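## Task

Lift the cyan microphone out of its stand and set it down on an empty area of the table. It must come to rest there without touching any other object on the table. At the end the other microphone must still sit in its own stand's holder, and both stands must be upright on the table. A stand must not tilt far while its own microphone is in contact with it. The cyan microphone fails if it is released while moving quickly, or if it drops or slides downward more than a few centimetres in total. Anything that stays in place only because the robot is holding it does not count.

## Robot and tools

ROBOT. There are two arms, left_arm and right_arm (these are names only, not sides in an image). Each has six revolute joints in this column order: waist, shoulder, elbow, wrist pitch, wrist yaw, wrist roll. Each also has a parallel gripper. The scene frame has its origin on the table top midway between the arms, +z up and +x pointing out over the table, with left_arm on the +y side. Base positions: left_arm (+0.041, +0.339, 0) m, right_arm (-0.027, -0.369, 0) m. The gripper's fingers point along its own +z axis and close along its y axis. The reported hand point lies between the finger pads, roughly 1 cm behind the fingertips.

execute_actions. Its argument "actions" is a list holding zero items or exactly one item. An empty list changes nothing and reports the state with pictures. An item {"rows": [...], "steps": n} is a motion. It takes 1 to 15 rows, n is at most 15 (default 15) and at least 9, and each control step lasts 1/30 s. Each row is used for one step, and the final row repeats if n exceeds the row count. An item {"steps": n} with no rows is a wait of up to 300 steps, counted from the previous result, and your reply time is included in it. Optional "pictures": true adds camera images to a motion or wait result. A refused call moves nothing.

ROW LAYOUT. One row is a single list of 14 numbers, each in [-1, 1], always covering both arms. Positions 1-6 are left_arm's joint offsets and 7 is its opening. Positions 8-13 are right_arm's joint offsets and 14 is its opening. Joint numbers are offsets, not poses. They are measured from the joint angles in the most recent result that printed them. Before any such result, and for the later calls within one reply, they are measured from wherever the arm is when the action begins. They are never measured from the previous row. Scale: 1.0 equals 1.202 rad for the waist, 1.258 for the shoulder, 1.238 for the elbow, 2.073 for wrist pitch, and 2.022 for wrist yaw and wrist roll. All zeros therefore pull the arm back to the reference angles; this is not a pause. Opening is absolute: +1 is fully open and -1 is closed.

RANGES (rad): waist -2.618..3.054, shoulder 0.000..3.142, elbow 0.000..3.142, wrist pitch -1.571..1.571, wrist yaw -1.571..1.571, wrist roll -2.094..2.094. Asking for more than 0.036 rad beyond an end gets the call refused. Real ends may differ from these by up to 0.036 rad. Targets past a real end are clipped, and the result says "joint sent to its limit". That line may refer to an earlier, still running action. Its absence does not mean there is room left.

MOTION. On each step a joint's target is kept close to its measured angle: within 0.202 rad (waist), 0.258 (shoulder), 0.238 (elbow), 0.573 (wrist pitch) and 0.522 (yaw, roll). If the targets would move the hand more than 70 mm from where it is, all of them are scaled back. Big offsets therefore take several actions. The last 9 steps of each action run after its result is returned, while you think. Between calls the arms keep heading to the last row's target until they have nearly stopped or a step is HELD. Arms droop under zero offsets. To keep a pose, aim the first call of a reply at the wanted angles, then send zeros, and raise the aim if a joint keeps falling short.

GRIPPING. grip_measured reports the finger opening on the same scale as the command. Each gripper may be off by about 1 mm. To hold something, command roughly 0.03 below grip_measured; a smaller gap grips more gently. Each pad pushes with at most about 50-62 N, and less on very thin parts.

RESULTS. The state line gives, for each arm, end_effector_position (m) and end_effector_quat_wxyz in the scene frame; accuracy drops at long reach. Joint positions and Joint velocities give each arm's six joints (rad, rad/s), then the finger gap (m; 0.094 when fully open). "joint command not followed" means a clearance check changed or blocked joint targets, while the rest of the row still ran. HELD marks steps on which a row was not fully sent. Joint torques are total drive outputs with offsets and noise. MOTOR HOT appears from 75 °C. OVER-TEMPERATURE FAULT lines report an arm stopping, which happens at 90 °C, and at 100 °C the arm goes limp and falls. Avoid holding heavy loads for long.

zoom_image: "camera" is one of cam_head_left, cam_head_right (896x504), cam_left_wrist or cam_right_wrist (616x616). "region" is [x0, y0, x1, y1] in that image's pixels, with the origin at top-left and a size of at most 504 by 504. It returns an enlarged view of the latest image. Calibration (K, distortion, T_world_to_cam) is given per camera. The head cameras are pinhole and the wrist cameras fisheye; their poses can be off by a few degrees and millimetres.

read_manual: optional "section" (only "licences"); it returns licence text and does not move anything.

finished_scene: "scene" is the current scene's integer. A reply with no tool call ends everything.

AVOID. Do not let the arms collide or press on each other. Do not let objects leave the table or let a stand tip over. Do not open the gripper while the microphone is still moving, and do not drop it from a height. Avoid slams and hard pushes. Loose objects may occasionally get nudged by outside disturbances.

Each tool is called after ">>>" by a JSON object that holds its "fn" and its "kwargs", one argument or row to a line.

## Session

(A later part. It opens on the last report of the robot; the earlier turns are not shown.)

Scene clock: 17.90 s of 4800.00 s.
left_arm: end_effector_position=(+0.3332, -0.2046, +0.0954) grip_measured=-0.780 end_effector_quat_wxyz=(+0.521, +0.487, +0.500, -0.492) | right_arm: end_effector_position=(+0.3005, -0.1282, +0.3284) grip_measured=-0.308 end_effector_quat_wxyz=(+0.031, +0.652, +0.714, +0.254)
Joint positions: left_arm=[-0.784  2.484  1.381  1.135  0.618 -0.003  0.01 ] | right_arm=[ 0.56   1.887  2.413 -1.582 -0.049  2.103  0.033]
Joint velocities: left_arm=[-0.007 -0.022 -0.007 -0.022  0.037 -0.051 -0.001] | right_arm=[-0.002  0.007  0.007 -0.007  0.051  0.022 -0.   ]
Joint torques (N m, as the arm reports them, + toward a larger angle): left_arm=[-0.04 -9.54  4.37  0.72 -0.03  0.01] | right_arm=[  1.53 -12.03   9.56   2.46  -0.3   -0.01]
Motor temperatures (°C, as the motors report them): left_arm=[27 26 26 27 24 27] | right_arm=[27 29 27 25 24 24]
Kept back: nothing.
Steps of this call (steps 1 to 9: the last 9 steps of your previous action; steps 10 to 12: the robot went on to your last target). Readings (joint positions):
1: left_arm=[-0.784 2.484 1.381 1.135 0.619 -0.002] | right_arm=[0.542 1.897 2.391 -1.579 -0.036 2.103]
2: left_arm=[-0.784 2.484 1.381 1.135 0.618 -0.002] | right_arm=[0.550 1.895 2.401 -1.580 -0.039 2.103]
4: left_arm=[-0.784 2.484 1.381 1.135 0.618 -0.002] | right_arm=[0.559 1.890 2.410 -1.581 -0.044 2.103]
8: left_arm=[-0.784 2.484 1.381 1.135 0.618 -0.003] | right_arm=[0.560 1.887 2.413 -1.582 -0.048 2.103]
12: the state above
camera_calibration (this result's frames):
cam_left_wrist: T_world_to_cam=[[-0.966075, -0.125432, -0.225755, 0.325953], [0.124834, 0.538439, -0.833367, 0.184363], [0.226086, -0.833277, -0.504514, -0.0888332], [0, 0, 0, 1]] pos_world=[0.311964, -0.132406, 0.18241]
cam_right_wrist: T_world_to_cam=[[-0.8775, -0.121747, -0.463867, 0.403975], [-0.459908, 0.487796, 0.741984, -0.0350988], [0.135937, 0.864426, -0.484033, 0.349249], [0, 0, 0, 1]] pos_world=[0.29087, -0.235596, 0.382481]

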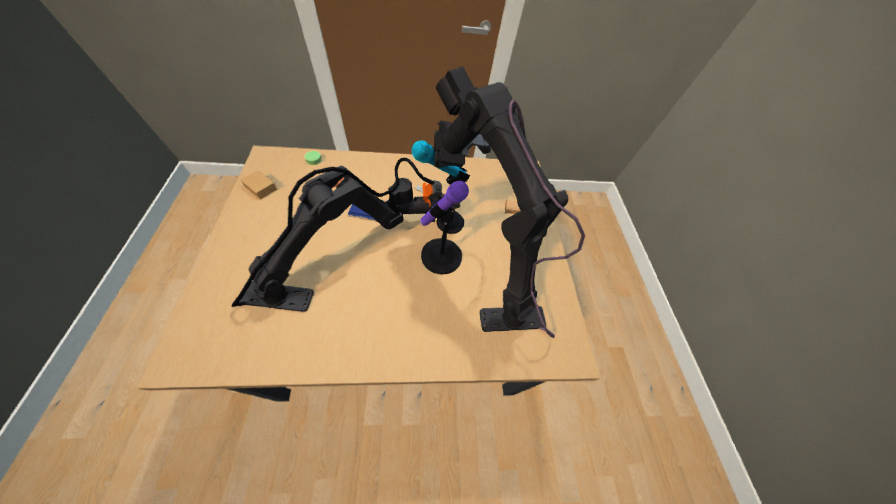

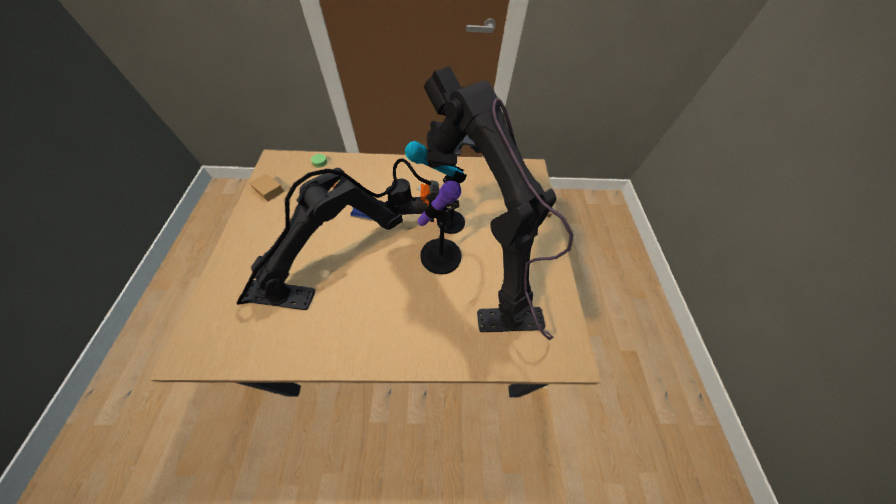

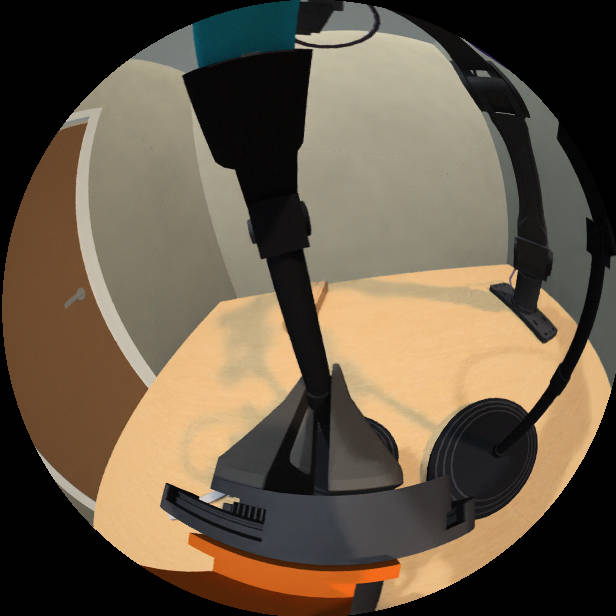

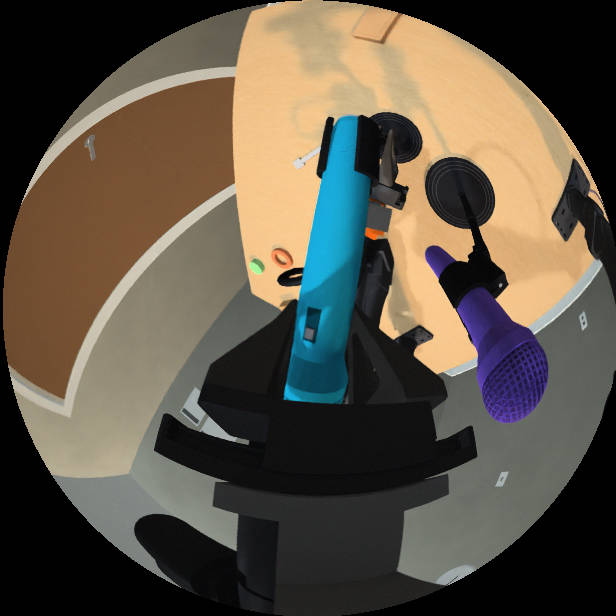

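>>> {"fn": "execute_actions", "kwargs": {
  "actions": [
    {"rows":[[0,0.04,0,-0.06,0,0,-0.9,0.05,-0.06,0.1,0.05,-0.02,0,-0.4]],"steps":12}
  ]
}}

>>> {"fn": "execute_actions", "kwargs": {
  "actions": [
    {"rows":[[0,0.04,0,-0.06,0,0,-0.9,0.05,-0.06,0.1,0.04,0,0,-0.4]],"steps":12}
  ]
}}

>>> {"fn": "execute_actions", "kwargs": {
  "actions": [
    {"steps":12}
  ],
  "pictures": true
}}

Scene clock: 18.37 s of 4800.00 s.
left_arm: end_effector_position=(+0.3340, -0.2046, +0.0952) grip_measured=-0.779 end_effector_quat_wxyz=(+0.521, +0.485, +0.502, -0.491) | right_arm: end_effector_position=(+0.2970, -0.1212, +0.3374) grip_measured=-0.308 end_effector_quat_wxyz=(+0.029, +0.642, +0.717, +0.269)
Joint positions: left_arm=[-0.784  2.484  1.381  1.134  0.613 -0.006  0.01 ] | right_arm=[ 0.577  1.889  2.446 -1.583 -0.054  2.103  0.033]
Joint velocities: left_arm=[ 0.002 -0.002 -0.012 -0.007 -0.037 -0.095 -0.   ] | right_arm=[ 0.291 -0.027  0.398  0.007 -0.11   0.037  0.   ]
Joint torques (N m, as the arm reports them, + toward a larger angle): left_arm=[-0.05 -9.55  4.44  0.75  0.13  0.16] | right_arm=[  2.23 -12.96   9.86   2.09  -0.27  -0.03]
Motor temperatures (°C, as the motors report them): left_arm=[27 26 26 27 24 27] | right_arm=[27 29 27 25 24 24]
Steps of this call (steps 1 to 11: the robot went on to your last target; steps 12 to 14: the first 3 steps of this action). Readings (joint positions):
12: left_arm=[-0.784 2.484 1.381 1.135 0.617 -0.003] | right_arm=[0.563 1.888 2.422 -1.583 -0.049 2.103]
13: left_arm=[-0.784 2.484 1.381 1.135 0.615 -0.005] | right_arm=[0.568 1.889 2.434 -1.583 -0.051 2.103]
14: the state above

Scene clock: 18.77 s of 4800.00 s.
left_arm: end_effector_position=(+0.3361, -0.2042, +0.0944) grip_measured=-0.779 end_effector_quat_wxyz=(+0.519, +0.480, +0.508, -0.492) | right_arm: end_effector_position=(+0.2716, -0.0998, +0.3987) grip_measured=-0.308 end_effector_quat_wxyz=(+0.021, +0.591, +0.719, +0.367)
Joint positions: left_arm=[-0.782  2.484  1.381  1.131  0.605 -0.018  0.01 ] | right_arm=[ 0.64   1.835  2.557 -1.546 -0.093  2.103  0.033]
Joint velocities: left_arm=[-0.007  0.007 -0.022 -0.022  0.007  0.007  0.001] | right_arm=[ 0.408 -0.266  0.471  0.3   -0.11  -0.007 -0.   ]
Joint torques (N m, as the arm reports them, + toward a larger angle): left_arm=[-0.05 -9.56  4.47  0.73 -0.04  0.08] | right_arm=[  0.97 -10.38   7.08   1.6   -0.09  -0.02]
Motor temperatures (°C, as the motors report them): left_arm=[27 26 26 27 24 27] | right_arm=[27 29 27 26 24 24]
Steps of this call (steps 1 to 9: the last 9 steps of your previous action; steps 10 to 12: the first 3 steps of this action, its rows measured from where the robot was after step 9). Readings (joint positions):
9: left_arm=[-0.782 2.484 1.381 1.131 0.605 -0.015] | right_arm=[0.614 1.845 2.499 -1.564 -0.097 2.103]
10: left_arm=[-0.782 2.484 1.381 1.131 0.605 -0.016] | right_arm=[0.619 1.842 2.516 -1.559 -0.094 2.103]
11: left_arm=[-0.782 2.484 1.381 1.131 0.605 -0.017] | right_arm=[0.627 1.841 2.538 -1.555 -0.093 2.103]
12: the state above

Scene clock: 19.17 s of 4800.00 s.
left_arm: end_effector_position=(+0.3361, -0.2042, +0.0944) grip_measured=-0.779 end_effector_quat_wxyz=(+0.519, +0.480, +0.508, -0.492) | right_arm: end_effector_position=(+0.2504, -0.1009, +0.4413) grip_measured=-0.308 end_effector_quat_wxyz=(+0.024, +0.559, +0.709, +0.428)
Joint positions: left_arm=[-0.782  2.484  1.381  1.131  0.605 -0.018  0.01 ] | right_arm=[ 0.671  1.772  2.602 -1.518 -0.097  2.103  0.033]
Joint velocities: left_arm=[ 0.002  0.037 -0.017 -0.051  0.022  0.037 -0.   ] | right_arm=[-0.012  0.012  0.002 -0.022  0.007  0.051 -0.   ]
Joint torques (N m, as the arm reports them, + toward a larger angle): left_arm=[ 0.   -9.6   4.47  0.72 -0.05  0.04] | right_arm=[ 0.34 -6.13  5.44  1.94 -0.07 -0.02]
Motor temperatures (°C, as the motors report them): left_arm=[27 26 26 27 24 27] | right_arm=[27 29 27 26 24 24]
Kept back: nothing.
Steps of this call (steps 1 to 9: the last 9 steps of your previous action; steps 10 to 12: the robot went on to your last target). Readings (joint positions):
1: left_arm=[-0.782 2.484 1.381 1.131 0.605 -0.018] | right_arm=[0.653 1.825 2.571 -1.536 -0.093 2.103]
2: left_arm=[-0.782 2.484 1.381 1.131 0.605 -0.018] | right_arm=[0.662 1.813 2.581 -1.529 -0.094 2.103]
4: left_arm=[-0.782 2.484 1.381 1.131 0.605 -0.018] | right_arm=[0.671 1.789 2.594 -1.520 -0.097 2.103]
8: left_arm=[-0.782 2.484 1.381 1.131 0.605 -0.018] | right_arm=[0.671 1.769 2.602 -1.518 -0.097 2.103]
12: the state above
camera_calibration (this result's frames):
cam_left_wrist: T_world_to_cam=[[-0.968249, -0.138144, -0.208351, 0.325132], [0.102112, 0.54219, -0.834028, 0.191439], [0.228182, -0.828822, -0.510869, -0.0888179], [0, 0, 0, 1]] pos_world=[0.315527, -0.132496, 0.182033]
cam_right_wrist: T_world_to_cam=[[-0.705261, -0.08291, -0.704083, 0.482542], [-0.701992, 0.220448, 0.677207, -0.0930481], [0.0990666, 0.971869, -0.213676, 0.287898], [0, 0, 0, 1]] pos_world=[0.246478, -0.219279, 0.464279]

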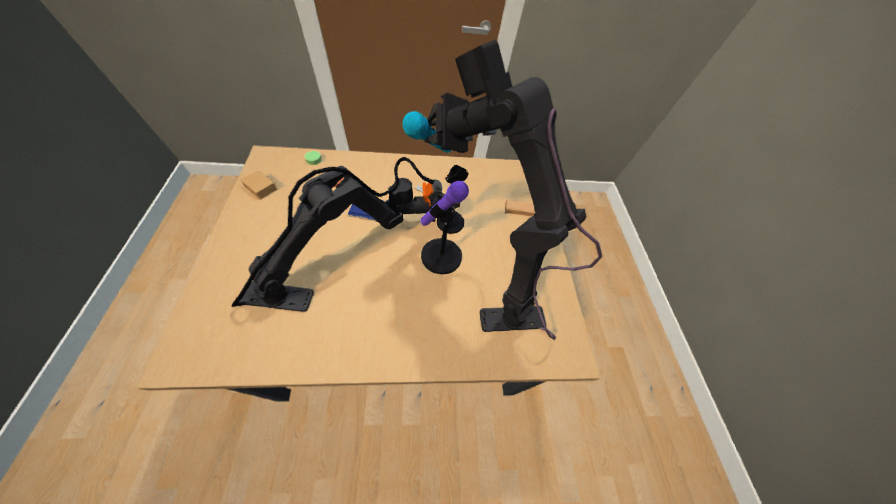

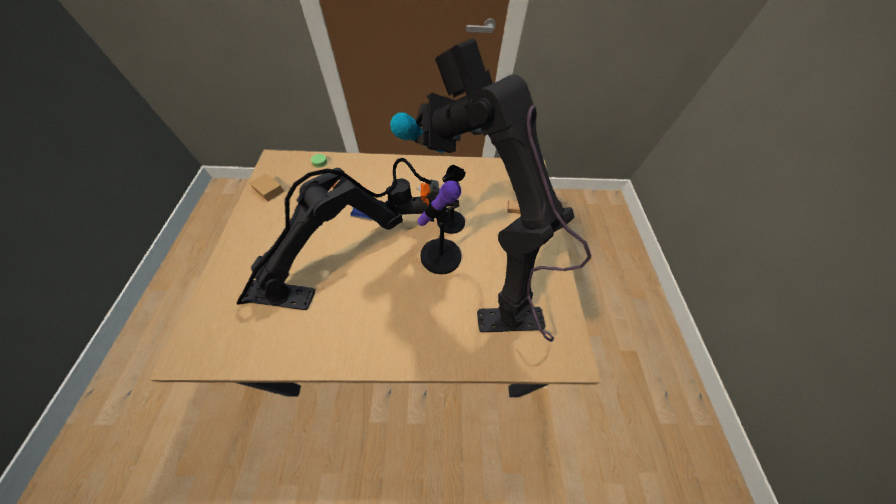

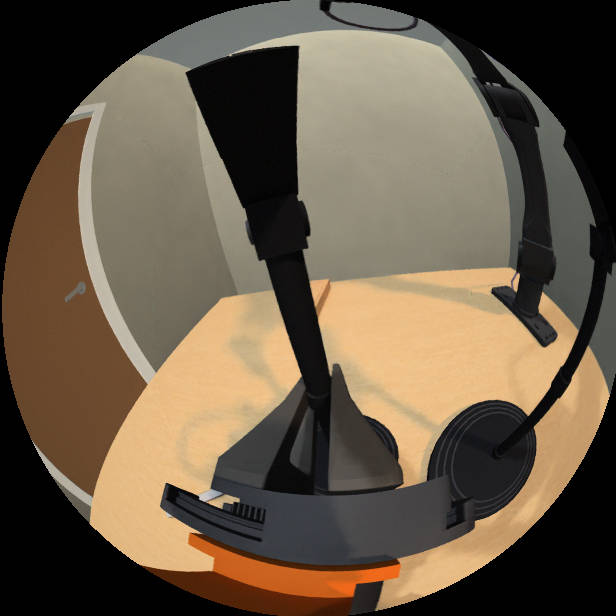

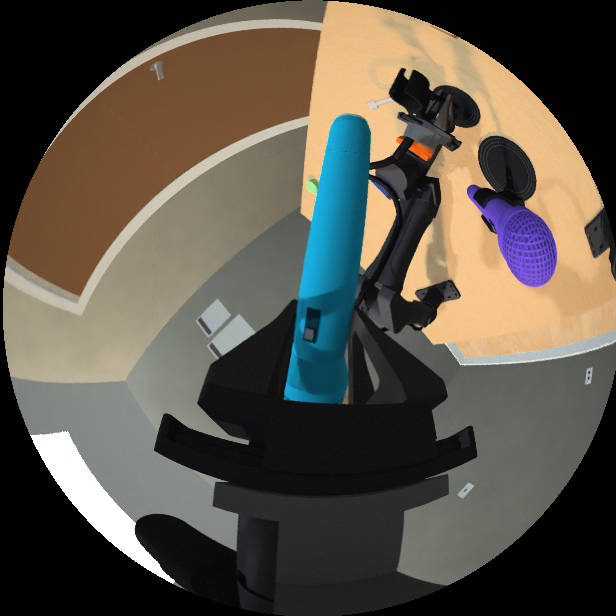

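>>> {"fn": "execute_actions", "kwargs": {
  "actions": [
    {"rows":[[0,0,0,0,0,0,-0.9,0,-0.1,0,0.01,0.048,-0.3,-0.4],[0,0,0,0,0,0,-0.9,0,-0.2,0,0.01,0.048,-0.6,-0.4],[0,0,0,0,0,0,0.6,0,-0.3,0,0.01,0.048,-1,-0.4]]}
  ]
}}

>>> {"fn": "execute_actions", "kwargs": {
  "actions": [
    {"steps":20}
  ]
}}

>>> {"fn": "execute_actions", "kwargs": {
  "actions": [
    {"rows":[[0.08,-0.09,-0.2,0.065,0.05,0,0.6,0.69,0,0,0.01,0,-0.04,-0.4]]}
  ]
}}

>>> {"fn": "execute_actions", "kwargs": {
  "actions": [
    {"steps":20}
  ]
}}

>>> {"fn": "execute_actions", "kwargs": {
  "actions": [
    {"rows":[[0.5,-0.1,0,0,0,0,0.6,0,0.1,-1,0.2,0,0,-0.4]]}
  ]
}}

>>> {"fn": "execute_actions", "kwargs": {
  "actions": [
    {"steps":30}
  ]
}}

Scene clock: 21.43 s of 4800.00 s.
left_arm: end_effector_position=(+0.3362, -0.2041, +0.0967) grip_measured=+0.309 end_effector_quat_wxyz=(+0.522, +0.479, +0.505, -0.493) | right_arm: end_effector_position=(+0.2241, -0.1333, +0.4767) grip_measured=-0.308 end_effector_quat_wxyz=(+0.131, +0.421, +0.775, +0.453)
Joint positions: left_arm=[-0.782  2.484  1.381  1.141  0.605 -0.02   0.061] | right_arm=[ 0.671  1.649  2.586 -1.526 -0.058  1.748  0.033]
Joint velocities: left_arm=[ 0.002  0.002 -0.012 -0.022 -0.007  0.007  0.422] | right_arm=[-0.012 -0.955  0.007  0.022  0.037 -1.458  0.   ]
Joint torques (N m, as the arm reports them, + toward a larger angle): left_arm=[ -0.02 -14.     4.44   2.09  -0.06   0.02] | right_arm=[ 0.03 -8.1   4.06  1.82  0.15 -0.09]
Motor temperatures (°C, as the motors report them): left_arm=[27 27 26 27 24 27] | right_arm=[27 29 27 26 24 24]
Steps of this call (steps 1 to 30: the robot went on to your last target; steps 31 to 62: nothing new was sent; steps 63 to 68: the first 6 steps of this action). Readings (joint positions):
63: left_arm=[-0.782 2.484 1.381 1.137 0.605 -0.018] | right_arm=[0.671 1.764 2.599 -1.518 -0.088 2.025]
64: left_arm=[-0.782 2.484 1.381 1.141 0.605 -0.019] | right_arm=[0.671 1.751 2.591 -1.518 -0.078 1.958]
66: left_arm=[-0.782 2.484 1.381 1.141 0.605 -0.020] | right_arm=[0.671 1.709 2.586 -1.524 -0.066 1.853]
68: the state above

Scene clock: 22.10 s of 4800.00 s.
left_arm: end_effector_position=(+0.3362, -0.2041, +0.0967) grip_measured=+0.597 end_effector_quat_wxyz=(+0.522, +0.479, +0.505, -0.493) | right_arm: end_effector_position=(+0.1544, -0.2052, +0.5483) grip_measured=-0.307 end_effector_quat_wxyz=(+0.519, -0.216, +0.785, +0.262)
Joint positions: left_arm=[-0.782  2.484  1.381  1.141  0.605 -0.02   0.075] | right_arm=[ 0.671  1.402  2.601 -1.529 -0.013  0.194  0.033]
Joint velocities: left_arm=[-0.012  0.022 -0.002  0.007 -0.051  0.081  0.   ] | right_arm=[ 0.002  0.037  0.002  0.037  0.037 -0.711  0.   ]
Joint torques (N m, as the arm reports them, + toward a larger angle): left_arm=[ -0.08 -14.04   4.46   2.09  -0.04   0.04] | right_arm=[ 0.02 -1.51  2.18  2.16  0.14 -0.05]
Motor temperatures (°C, as the motors report them): left_arm=[27 27 26 27 24 27] | right_arm=[27 29 27 26 24 24]
Kept back: nothing.
Steps of this call (steps 1 to 9: the last 9 steps of your previous action; steps 10 to 20: the robot went on to your last target). Readings (joint positions):
1: left_arm=[-0.782 2.484 1.381 1.141 0.605 -0.020] | right_arm=[0.671 1.615 2.586 -1.526 -0.054 1.696]
2: left_arm=[-0.782 2.484 1.381 1.141 0.605 -0.020] | right_arm=[0.671 1.578 2.586 -1.526 -0.051 1.636]
4: left_arm=[-0.782 2.484 1.381 1.141 0.605 -0.020] | right_arm=[0.671 1.500 2.586 -1.526 -0.041 1.477]
8: left_arm=[-0.782 2.484 1.381 1.141 0.605 -0.020] | right_arm=[0.671 1.375 2.593 -1.526 -0.024 1.086]
20: the state above

Scene clock: 22.30 s of 4800.00 s.
left_arm: end_effector_position=(+0.3403, -0.1451, +0.0804) grip_measured=+0.597 end_effector_quat_wxyz=(+0.507, +0.477, +0.529, -0.486) | right_arm: end_effector_position=(+0.0764, -0.1474, +0.5469) grip_measured=-0.307 end_effector_quat_wxyz=(+0.466, -0.388, +0.717, +0.344)
Joint positions: left_arm=[-0.694  2.397  1.15   1.228  0.676 -0.02   0.075] | right_arm=[ 1.08   1.404  2.601 -1.533 -0.001  0.139  0.033]
Joint velocities: left_arm=[ 0.432 -0.002 -0.149  0.037  0.037 -0.007 -0.   ] | right_arm=[ 2.093  0.007 -0.002 -0.007 -0.168 -0.139 -0.   ]
Joint torques (N m, as the arm reports them, + toward a larger angle): left_arm=[ -1.34 -15.04   3.38   2.7    0.11   0.01] | right_arm=[-0.11 -1.11  2.08  2.07 -0.09 -0.1 ]
Motor temperatures (°C, as the motors report them): left_arm=[27 27 26 27 24 27] | right_arm=[27 29 27 27 24 24]
Steps of this call (steps 1 to 6: the first 6 steps of this action). Readings (joint positions):
1: left_arm=[-0.776 2.468 1.345 1.154 0.610 -0.020] | right_arm=[0.711 1.403 2.601 -1.530 0.007 0.180]
2: left_arm=[-0.764 2.435 1.269 1.178 0.631 -0.020] | right_arm=[0.782 1.403 2.601 -1.530 0.011 0.169]
4: left_arm=[-0.728 2.399 1.173 1.214 0.665 -0.020] | right_arm=[0.931 1.404 2.601 -1.532 0.004 0.151]
6: the state above

Scene clock: 22.97 s of 4800.00 s.
left_arm: end_effector_position=(+0.3445, -0.1398, +0.0861) grip_measured=+0.597 end_effector_quat_wxyz=(+0.516, +0.477, +0.518, -0.487) | right_arm: end_effector_position=(-0.0243, -0.1251, +0.5456) grip_measured=-0.307 end_effector_quat_wxyz=(+0.382, -0.538, +0.615, +0.432)
Joint positions: left_arm=[-0.677  2.397  1.146  1.261  0.696 -0.02   0.075] | right_arm=[ 1.488  1.404  2.601 -1.538 -0.024  0.12   0.033]
Joint velocities: left_arm=[ 0.002 -0.002 -0.007  0.037  0.037 -0.007  0.002] | right_arm=[ 0.017  0.007 -0.012 -0.037 -0.007 -0.022 -0.   ]
Joint torques (N m, as the arm reports them, + toward a larger angle): left_arm=[ -0.75 -14.95   2.91   2.38   0.05   0.01] | right_arm=[ 0.99 -1.03  2.    2.13  0.12 -0.08]
Motor temperatures (°C, as the motors report them): left_arm=[27 27 26 27 24 27] | right_arm=[27 29 27 27 24 24]
Kept back: nothing.
Steps of this call (steps 1 to 9: the last 9 steps of your previous action; steps 10 to 20: the robot went on to your last target). Readings (joint positions):
1: left_arm=[-0.682 2.397 1.147 1.231 0.678 -0.020] | right_arm=[1.155 1.404 2.601 -1.533 -0.003 0.136]
2: left_arm=[-0.675 2.397 1.146 1.235 0.679 -0.020] | right_arm=[1.229 1.404 2.601 -1.533 -0.004 0.132]
4: left_arm=[-0.673 2.397 1.146 1.246 0.681 -0.020] | right_arm=[1.377 1.404 2.601 -1.533 -0.007 0.128]
8: left_arm=[-0.677 2.397 1.146 1.256 0.691 -0.020] | right_arm=[1.487 1.404 2.601 -1.536 -0.024 0.120]
20: the state above

Scene clock: 23.17 s of 4800.00 s.
left_arm: end_effector_position=(+0.4124, -0.0895, +0.1154) grip_measured=+0.597 end_effector_quat_wxyz=(+0.567, +0.440, +0.533, -0.449) | right_arm: end_effector_position=(-0.0222, -0.0614, +0.5161) grip_measured=-0.307 end_effector_quat_wxyz=(+0.364, -0.549, +0.629, +0.413)
Joint positions: left_arm=[-0.525  2.339  1.146  1.254  0.706 -0.019  0.075] | right_arm=[ 1.488  1.436  2.382 -1.35  -0.024  0.12   0.033]
Joint velocities: left_arm=[ 1.126 -0.335 -0.002 -0.051 -0.051  0.051 -0.001] | right_arm=[-0.012  0.408 -1.365  0.755  0.037  0.022  0.   ]
Joint torques (N m, as the arm reports them, + toward a larger angle): left_arm=[  1.79 -14.2    4.11   2.21  -0.13   0.04] | right_arm=[-0.04 -0.25  1.77  1.85  0.   -0.03]
Motor temperatures (°C, as the motors report them): left_arm=[27 27 26 27 24 27] | right_arm=[27 29 27 27 24 24]
Steps of this call (steps 1 to 6: the first 6 steps of this action). Readings (joint positions):
1: left_arm=[-0.669 2.392 1.146 1.258 0.700 -0.019] | right_arm=[1.488 1.403 2.577 -1.517 -0.024 0.120]
2: left_arm=[-0.654 2.385 1.146 1.254 0.705 -0.019] | right_arm=[1.488 1.400 2.545 -1.482 -0.024 0.120]
4: left_arm=[-0.600 2.364 1.146 1.254 0.706 -0.019] | right_arm=[1.488 1.411 2.470 -1.411 -0.024 0.120]
6: the state above

Scene clock: 24.17 s of 4800.00 s.
left_arm: end_effector_position=(+0.5633, +0.1156, +0.1338) grip_measured=+0.597 end_effector_quat_wxyz=(+0.667, +0.308, +0.607, -0.304) | right_arm: end_effector_position=(-0.0220, -0.0537, +0.1433) grip_measured=-0.307 end_effector_quat_wxyz=(+0.057, -0.649, +0.754, +0.080)
Joint positions: left_arm=[-0.077  2.306  1.146  1.255  0.691 -0.019  0.075] | right_arm=[ 1.488  1.552  1.329 -1.152 -0.024  0.12   0.033]
Joint velocities: left_arm=[ 0.002 -0.002  0.007  0.007 -0.022 -0.022 -0.   ] | right_arm=[-0.012 -0.007 -0.007  0.007 -0.051  0.022 -0.001]
Joint torques (N m, as the arm reports them, + toward a larger angle): left_arm=[  0.13 -15.45   4.12   2.24  -0.03   0.02] | right_arm=[ 0.05 -7.6   8.59  0.85 -0.01 -0.01]
Motor temperatures (°C, as the motors report them): left_arm=[27 28 26 27 24 27] | right_arm=[27 29 27 27 24 24]
Kept back: nothing.
Steps of this call (steps 1 to 9: the last 9 steps of your previous action; steps 10 to 30: the robot went on to your last target). Readings (joint positions):
1: left_arm=[-0.484 2.329 1.146 1.254 0.706 -0.019] | right_arm=[1.488 1.450 2.331 -1.322 -0.024 0.120]
2: left_arm=[-0.440 2.320 1.146 1.254 0.706 -0.019] | right_arm=[1.488 1.464 2.276 -1.294 -0.024 0.120]
4: left_arm=[-0.348 2.309 1.146 1.255 0.706 -0.019] | right_arm=[1.488 1.493 2.151 -1.242 -0.024 0.120]
8: left_arm=[-0.157 2.306 1.146 1.255 0.704 -0.019] | right_arm=[1.488 1.535 1.844 -1.162 -0.024 0.120]
30: the state above

>>> {"fn": "execute_actions", "kwargs": {
  "actions": [
    {"rows":[[0,0,0,0,0,0,0.6,0,0,-0.05,0.1,0,-0.06,-0.4],[0,0,0,0,0,0,0.6,0,0,-0.1,0.15,0,-0.06,-0.4],[0,0,0,0,0,0,0.6,0,0,-0.15,0.2,0,-0.06,-0.4],[0,0,0,0,0,0,0.6,0,0,-0.19,0.25,0,-0.06,-0.4],[0,0,0,0,0,0,0.6,0,0,-0.22,0.3,0,-0.06,-0.4],[0,0,0,0,0,0,0.6,0,0,-0.25,0.3,0,-0.06,-0.4],[0,0,0,0,0,0,0.6,0,0,-0.27,0.3,0,-0.06,-0.4],[0,0,0,0,0,0,0.6,0,0,-0.29,0.3,0,-0.06,-0.4],[0,0,0,0,0,0,0.6,0,0.01,-0.315,0.3,0,-0.06,-0.4]]}
  ]
}}

>>> {"fn": "execute_actions", "kwargs": {
  "actions": [
    {"steps":18}
  ],
  "pictures": true
}}

Scene clock: 24.77 s of 4800.00 s.
left_arm: end_effector_position=(+0.5633, +0.1156, +0.1338) grip_measured=+0.597 end_effector_quat_wxyz=(+0.667, +0.308, +0.607, -0.304) | right_arm: end_effector_position=(-0.0212, -0.0275, +0.0955) grip_measured=-0.307 end_effector_quat_wxyz=(+0.107, -0.675, +0.719, +0.124)
Joint positions: left_arm=[-0.077  2.306  1.146  1.255  0.691 -0.019  0.075] | right_arm=[ 1.488  1.551  1.103 -0.795 -0.024  0.036  0.033]
Joint velocities: left_arm=[ 0.022  0.002 -0.012 -0.007 -0.066 -0.022  0.   ] | right_arm=[-0.017  0.149 -1.37   1.766 -0.007 -0.212  0.   ]
Joint torques (N m, as the arm reports them, + toward a larger angle): left_arm=[ -0.13 -12.35   4.2    2.13  -0.08   0.02] | right_arm=[ 0.07 -6.64  6.15  0.74 -0.03 -0.07]
Motor temperatures (°C, as the motors report them): left_arm=[27 28 26 27 24 27] | right_arm=[27 29 27 27 24 24]
Steps of this call (steps 1 to 12: the robot went on to your last target; steps 13 to 18: the first 6 steps of this action). Readings (joint positions):
13: left_arm=[-0.077 2.306 1.146 1.255 0.691 -0.019] | right_arm=[1.488 1.551 1.320 -1.133 -0.024 0.102]
14: left_arm=[-0.077 2.306 1.146 1.255 0.691 -0.019] | right_arm=[1.488 1.548 1.294 -1.084 -0.024 0.082]
16: left_arm=[-0.077 2.306 1.146 1.255 0.691 -0.019] | right_arm=[1.488 1.546 1.207 -0.940 -0.024 0.054]
18: the state above

Scene clock: 25.37 s of 4800.00 s.
left_arm: end_effector_position=(+0.5633, +0.1156, +0.1338) grip_measured=+0.597 end_effector_quat_wxyz=(+0.667, +0.308, +0.607, -0.304) | right_arm: end_effector_position=(-0.0212, -0.0283, +0.0505) grip_measured=-0.307 end_effector_quat_wxyz=(-0.119, +0.684, -0.707, -0.133)
Joint positions: left_arm=[-0.077  2.306  1.146  1.255  0.691 -0.019  0.075] | right_arm=[ 1.488  1.579  0.934 -0.568 -0.024  0.005  0.033]
Joint velocities: left_arm=[ 0.007  0.017 -0.007 -0.037 -0.022 -0.007  0.   ] | right_arm=[-0.007 -0.022  0.012  0.037  0.007 -0.007  0.001]
Joint torques (N m, as the arm reports them, + toward a larger angle): left_arm=[ -0.02 -12.45   4.2    2.17  -0.07   0.02] | right_arm=[ 0.02 -7.2   6.23  1.19 -0.03 -0.08]
Motor temperatures (°C, as the motors report them): left_arm=[27 28 26 27 24 27] | right_arm=[27 29 27 27 24 24]
Kept back: nothing.
Steps of this call (steps 1 to 9: the last 9 steps of your previous action; steps 10 to 18: the robot went on to your last target). Readings (joint positions):
1: left_arm=[-0.077 2.306 1.146 1.255 0.691 -0.019] | right_arm=[1.488 1.556 1.060 -0.744 -0.024 0.030]
2: left_arm=[-0.077 2.306 1.146 1.255 0.691 -0.019] | right_arm=[1.488 1.561 1.023 -0.707 -0.024 0.025]
4: left_arm=[-0.077 2.306 1.146 1.255 0.691 -0.019] | right_arm=[1.488 1.570 0.965 -0.660 -0.024 0.017]
8: left_arm=[-0.077 2.306 1.146 1.255 0.691 -0.019] | right_arm=[1.488 1.579 0.934 -0.624 -0.024 0.010]
18: the state above
camera_calibration (this result's frames):
cam_left_wrist: T_world_to_cam=[[-0.693001, -0.677491, -0.246484, 0.509859], [-0.175849, 0.490417, -0.853562, 0.192833], [0.699161, -0.548176, -0.458996, -0.160181], [0, 0, 0, 1]] pos_world=[0.499235, 0.163049, 0.216745]
cam_right_wrist: T_world_to_cam=[[0.995402, 0.0944834, -0.0157422, 0.0281564], [0.0938896, -0.929888, 0.355657, -0.0344559], [0.0189652, -0.3555, -0.934484, 0.157891], [0, 0, 0, 1]] pos_world=[-0.0277863, 0.0214297, 0.160244]

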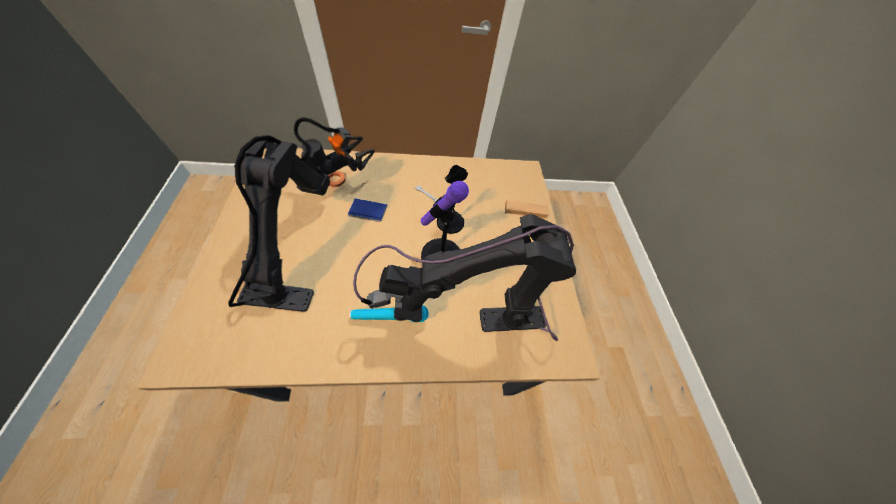

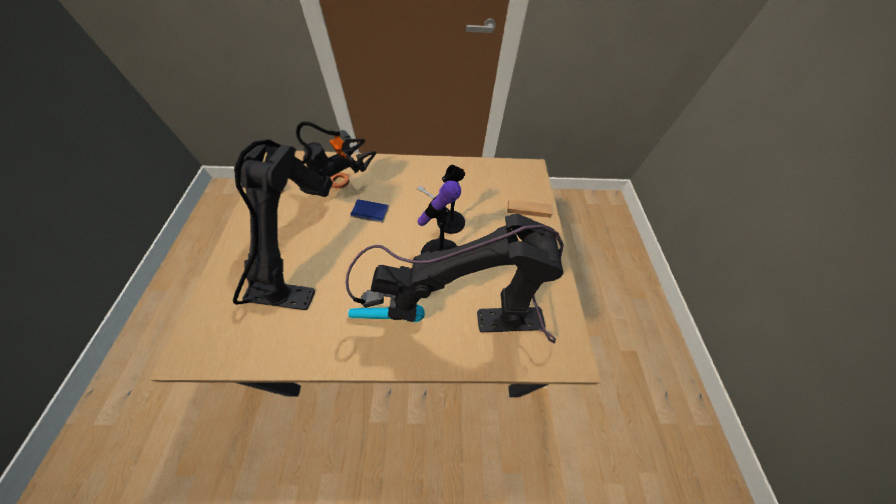

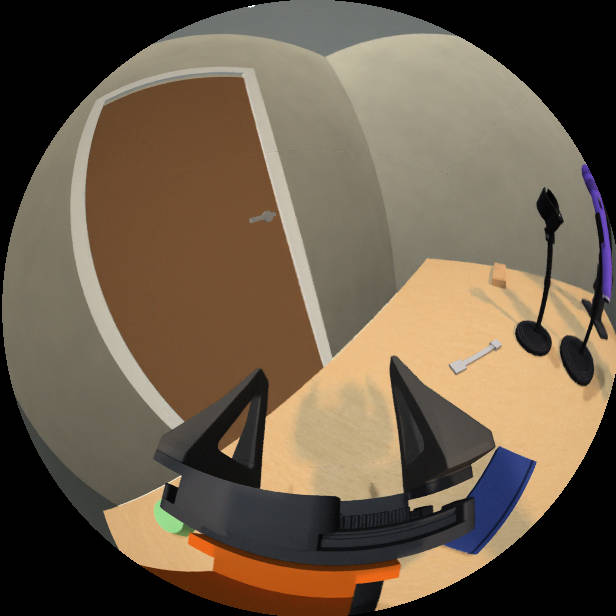

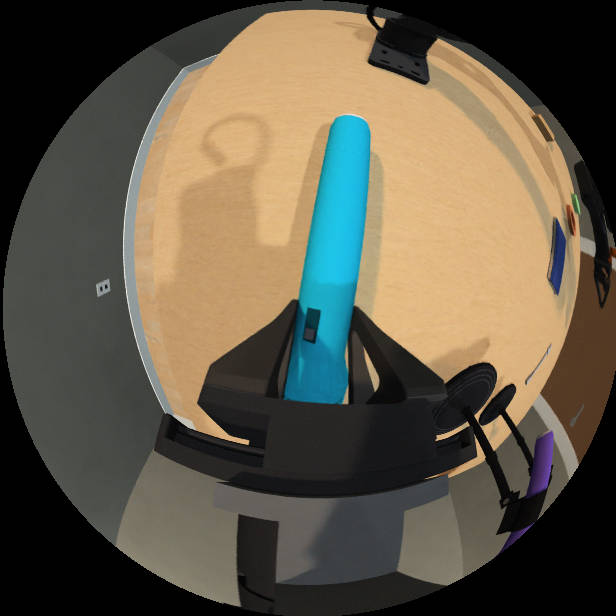

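>>> {"fn": "execute_actions", "kwargs": {
  "actions": [
    {"rows":[[0,0,0,0,0,0,0.6,0,0.01,0,0.03,0,0,-0.4],[0,0,0,0,0,0,0.6,0,0.02,0,0.04,0,0,-0.4],[0,0,0,0,0,0,0.6,0,0.03,0,0.04,0,0,-0.4],[0,0,0,0,0,0,0.6,0,0.04,0,0.04,0,0,-0.4],[0,0,0,0,0,0,0.6,0,0.05,0,0.04,0,0,-0.4],[0,0,0,0,0,0,0.6,0,0.055,0,0.04,0,0,-0.4],[0,0,0,0,0,0,0.6,0,0.06,0,0.04,0,0,-0.4],[0,0,0,0,0,0,0.6,0,0.07,0,0.04,0,0,-0.4]]}
  ]
}}

>>> {"fn": "execute_actions", "kwargs": {
  "actions": [
    {"steps":14}
  ]
}}

Scene clock: 26.20 s of 4800.00 s.
left_arm: end_effector_position=(+0.5633, +0.1156, +0.1338) grip_measured=+0.597 end_effector_quat_wxyz=(+0.667, +0.308, +0.607, -0.304) | right_arm: end_effector_position=(-0.0210, -0.0221, +0.0393) grip_measured=-0.307 end_effector_quat_wxyz=(-0.117, +0.685, -0.707, -0.131)
Joint positions: left_arm=[-0.077  2.306  1.146  1.255  0.691 -0.019  0.075] | right_arm=[ 1.488  1.624  0.934 -0.528 -0.024  0.004  0.033]
Joint velocities: left_arm=[ 0.007 -0.002 -0.017 -0.007  0.037 -0.007 -0.   ] | right_arm=[-0.012  0.393  0.007  0.154 -0.022  0.022  0.001]
Joint torques (N m, as the arm reports them, + toward a larger angle): left_arm=[  0.01 -12.4    4.16   2.15  -0.07   0.01] | right_arm=[-0.02 -6.5   5.74  1.11 -0.04  0.01]
Motor temperatures (°C, as the motors report them): left_arm=[27 28 26 28 24 27] | right_arm=[27 29 27 27 24 24]
Steps of this call (steps 1 to 15: the robot went on to your last target; steps 16 to 19: nothing new was sent; steps 20 to 25: the first 6 steps of this action). Readings (joint positions):
20: left_arm=[-0.077 2.306 1.146 1.255 0.691 -0.019] | right_arm=[1.488 1.580 0.934 -0.564 -0.024 0.004]
21: left_arm=[-0.077 2.306 1.146 1.255 0.691 -0.019] | right_arm=[1.488 1.584 0.934 -0.558 -0.024 0.004]
23: left_arm=[-0.077 2.306 1.146 1.255 0.691 -0.019] | right_arm=[1.488 1.600 0.934 -0.540 -0.024 0.004]
25: the state above

Scene clock: 26.67 s of 4800.00 s.
left_arm: end_effector_position=(+0.5633, +0.1156, +0.1338) grip_measured=+0.597 end_effector_quat_wxyz=(+0.667, +0.308, +0.607, -0.304) | right_arm: end_effector_position=(-0.0209, -0.0195, +0.0312) grip_measured=-0.307 end_effector_quat_wxyz=(-0.114, +0.685, -0.708, -0.128)
Joint positions: left_arm=[-0.077  2.306  1.146  1.255  0.691 -0.019  0.075] | right_arm=[ 1.488  1.655  0.934 -0.505 -0.024  0.004  0.033]
Joint velocities: left_arm=[-0.012  0.002  0.007  0.051  0.037  0.007  0.001] | right_arm=[-0.027 -0.007 -0.012 -0.022 -0.037 -0.007 -0.001]
Joint torques (N m, as the arm reports them, + toward a larger angle): left_arm=[  0.05 -12.39   4.18   2.14  -0.07   0.02] | right_arm=[ 0.05 -5.88  5.59  1.02 -0.03 -0.03]
Motor temperatures (°C, as the motors report them): left_arm=[27 28 26 28 24 27] | right_arm=[27 29 27 27 24 24]
Kept back: nothing.
Steps of this call (steps 1 to 9: the last 9 steps of your previous action; steps 10 to 14: the robot went on to your last target). Readings (joint positions):
1: left_arm=[-0.077 2.306 1.146 1.255 0.691 -0.019] | right_arm=[1.488 1.637 0.934 -0.523 -0.024 0.004]
2: left_arm=[-0.077 2.306 1.146 1.255 0.691 -0.019] | right_arm=[1.488 1.648 0.934 -0.519 -0.024 0.004]
4: left_arm=[-0.077 2.306 1.146 1.255 0.691 -0.019] | right_arm=[1.488 1.654 0.934 -0.510 -0.024 0.004]
8: left_arm=[-0.077 2.306 1.146 1.255 0.691 -0.019] | right_arm=[1.488 1.655 0.934 -0.506 -0.024 0.004]
14: the state above

Contact. Release.

>>> {"fn": "execute_actions", "kwargs": {
  "actions": [
    {"rows":[[0,0,0,0,0,0,0.6,0,0,0,0,0,0,-0.31],[0,0,0,0,0,0,0.6,0,0,0,0,0,0,-0.29],[0,0,0,0,0,0,0.6,0,0,0,0,0,0,-0.27],[0,0,0,0,0,0,0.6,0,0,0,0,0,0,-0.2],[0,0,0,0,0,0,0.6,0,0,0,0,0,0,0.3]],"steps":12}
  ]
}}

>>> {"fn": "execute_actions", "kwargs": {
  "actions": [
    {"rows":[[0,0,0,0,0,0,0.6,0,-0.2,0,0,0,0,0.3]]}
  ]
}}

>>> {"fn": "execute_actions", "kwargs": {
  "actions": [
    {"steps":25}
  ],
  "pictures": true
}}

Scene clock: 27.43 s of 4800.00 s.
left_arm: end_effector_position=(+0.5633, +0.1156, +0.1338) grip_measured=+0.597 end_effector_quat_wxyz=(+0.667, +0.308, +0.607, -0.304) | right_arm: end_effector_position=(-0.0209, -0.0195, +0.0312) grip_measured=-0.276 end_effector_quat_wxyz=(-0.114, +0.685, -0.708, -0.128)
Joint positions: left_arm=[-0.077  2.306  1.146  1.255  0.691 -0.019  0.075] | right_arm=[ 1.488  1.655  0.934 -0.505 -0.024  0.004  0.034]
Joint velocities: left_arm=[ 0.017 -0.002  0.007  0.095 -0.007  0.007  0.   ] | right_arm=[-0.017  0.002 -0.002 -0.066 -0.066 -0.066  0.01 ]
Joint torques (N m, as the arm reports them, + toward a larger angle): left_arm=[  0.02 -12.4    4.16   2.16  -0.06   0.03] | right_arm=[-0.06 -6.7   5.63  0.86 -0.02 -0.02]
Motor temperatures (°C, as the motors report them): left_arm=[27 28 26 28 24 27] | right_arm=[27 29 27 27 24 24]
Steps of this call (steps 1 to 20: the robot went on to your last target; steps 21 to 23: the first 3 steps of this action). Readings (joint positions):
21: left_arm=[-0.077 2.306 1.146 1.255 0.691 -0.019] | right_arm=[1.488 1.655 0.934 -0.505 -0.024 0.004]
22: left_arm=[-0.077 2.306 1.146 1.255 0.691 -0.019] | right_arm=[1.488 1.655 0.934 -0.505 -0.024 0.004]
23: the state above

Scene clock: 27.93 s of 4800.00 s.
left_arm: end_effector_position=(+0.5633, +0.1156, +0.1338) grip_measured=+0.597 end_effector_quat_wxyz=(+0.667, +0.308, +0.607, -0.304) | right_arm: end_effector_position=(-0.0206, -0.0099, +0.1135) grip_measured=+0.297 end_effector_quat_wxyz=(-0.200, +0.667, -0.686, -0.211)
Joint positions: left_arm=[-0.077  2.306  1.146  1.255  0.691 -0.019  0.075] | right_arm=[ 1.488  1.403  0.927 -0.506 -0.024  0.004  0.061]
Joint velocities: left_arm=[-0.002  0.002 -0.002 -0.051  0.051 -0.007 -0.   ] | right_arm=[-0.002 -0.672  0.154  0.256  0.007  0.022 -0.   ]
Joint torques (N m, as the arm reports them, + toward a larger angle): left_arm=[  0.04 -12.32   4.18   2.16  -0.05   0.05] | right_arm=[ 0.04 -2.36  6.18  0.9  -0.03 -0.02]
Motor temperatures (°C, as the motors report them): left_arm=[27 28 26 28 24 27] | right_arm=[27 29 27 27 24 24]
Steps of this call (steps 1 to 9: the last 9 steps of your previous action; steps 10 to 15: the first 6 steps of this action, its rows measured from where the robot was after step 9). Readings (joint positions):
9: left_arm=[-0.077 2.306 1.146 1.255 0.691 -0.019] | right_arm=[1.488 1.655 0.934 -0.505 -0.024 0.004]
10: left_arm=[-0.077 2.306 1.146 1.255 0.691 -0.019] | right_arm=[1.488 1.634 0.930 -0.505 -0.024 0.004]
11: left_arm=[-0.077 2.306 1.146 1.255 0.691 -0.019] | right_arm=[1.488 1.590 0.921 -0.515 -0.024 0.004]
13: left_arm=[-0.077 2.306 1.146 1.255 0.691 -0.019] | right_arm=[1.488 1.478 0.919 -0.521 -0.024 0.004]
15: the state above

Scene clock: 28.77 s of 4800.00 s.
left_arm: end_effector_position=(+0.5633, +0.1156, +0.1338) grip_measured=+0.597 end_effector_quat_wxyz=(+0.667, +0.308, +0.607, -0.304) | right_arm: end_effector_position=(-0.0205, -0.0052, +0.1199) grip_measured=+0.297 end_effector_quat_wxyz=(-0.209, +0.664, -0.683, -0.220)
Joint positions: left_arm=[-0.077  2.306  1.146  1.255  0.691 -0.019  0.075] | right_arm=[ 1.488  1.397  0.933 -0.491 -0.024  0.004  0.061]
Joint velocities: left_arm=[-0.007  0.007  0.007  0.007  0.022 -0.007 -0.   ] | right_arm=[-0.012 -0.022 -0.007  0.037 -0.081 -0.037 -0.   ]
Joint torques (N m, as the arm reports them, + toward a larger angle): left_arm=[ -0.04 -12.42   4.18   2.15  -0.07   0.02] | right_arm=[-0.02 -4.79  6.46  1.15 -0.02 -0.03]
Motor temperatures (°C, as the motors report them): left_arm=[27 28 26 28 24 27] | right_arm=[27 29 27 27 24 24]
Kept back: nothing.
Steps of this call (steps 1 to 9: the last 9 steps of your previous action; steps 10 to 25: the robot went on to your last target). Readings (joint positions):
1: left_arm=[-0.077 2.306 1.146 1.255 0.691 -0.019] | right_arm=[1.488 1.387 0.932 -0.497 -0.024 0.004]
2: left_arm=[-0.077 2.306 1.146 1.255 0.691 -0.019] | right_arm=[1.488 1.383 0.933 -0.491 -0.024 0.004]
4: left_arm=[-0.077 2.306 1.146 1.255 0.691 -0.019] | right_arm=[1.488 1.388 0.933 -0.490 -0.024 0.004]
8: left_arm=[-0.077 2.306 1.146 1.255 0.691 -0.019] | right_arm=[1.488 1.397 0.933 -0.491 -0.024 0.004]
25: the state above
camera_calibration (this result's frames):
cam_left_wrist: T_world_to_cam=[[-0.693001, -0.677491, -0.246484, 0.509859], [-0.175849, 0.490417, -0.853562, 0.192833], [0.699161, -0.548176, -0.458996, -0.160181], [0, 0, 0, 1]] pos_world=[0.499235, 0.163049, 0.216745]
cam_right_wrist: T_world_to_cam=[[0.99533, 0.0949362, 0.017462, 0.0223643], [0.092558, -0.989992, 0.10653, -0.00824045], [0.0274008, -0.104416, -0.994156, 0.239601], [0, 0, 0, 1]] pos_world=[-0.0280624, 0.0147371, 0.238688]

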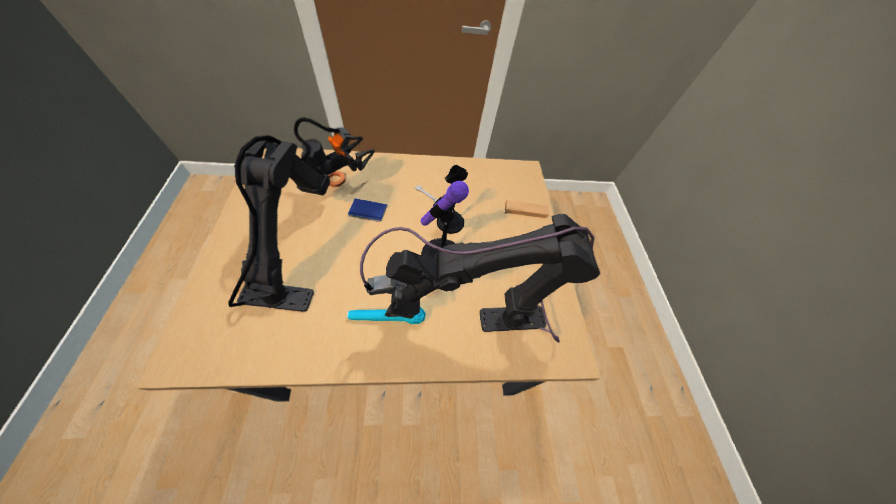

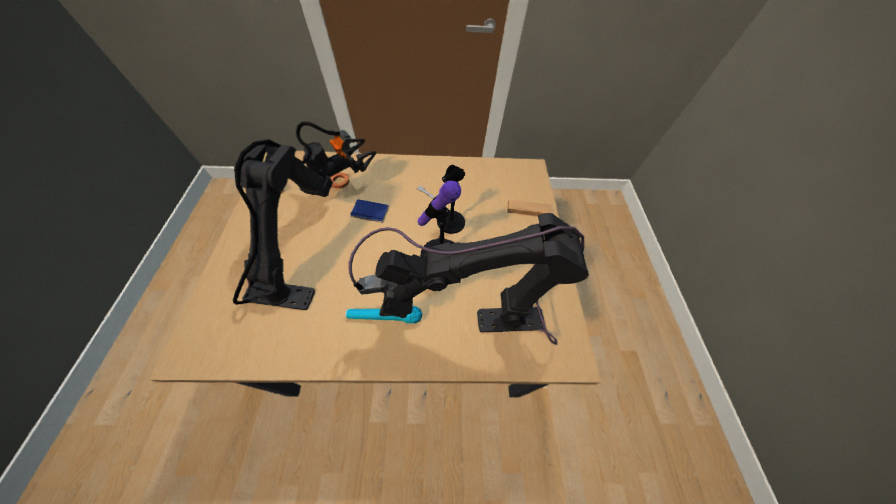

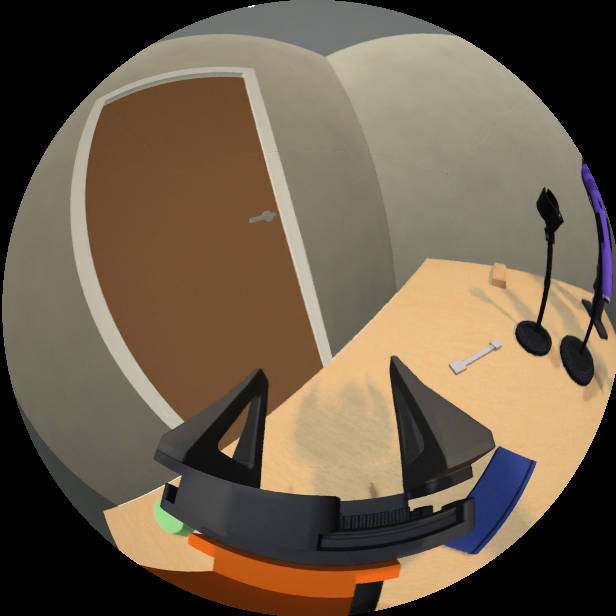

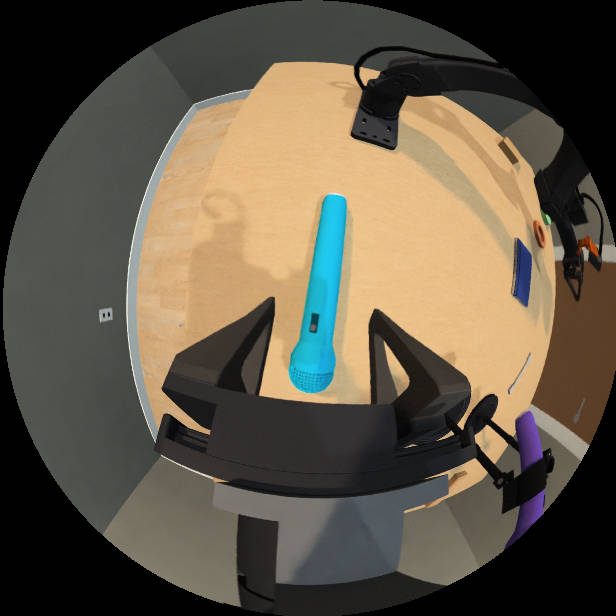

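>>> {"fn": "finished_scene", "kwargs": {
  "scene": 1
}}

The scene is finished: the task was done.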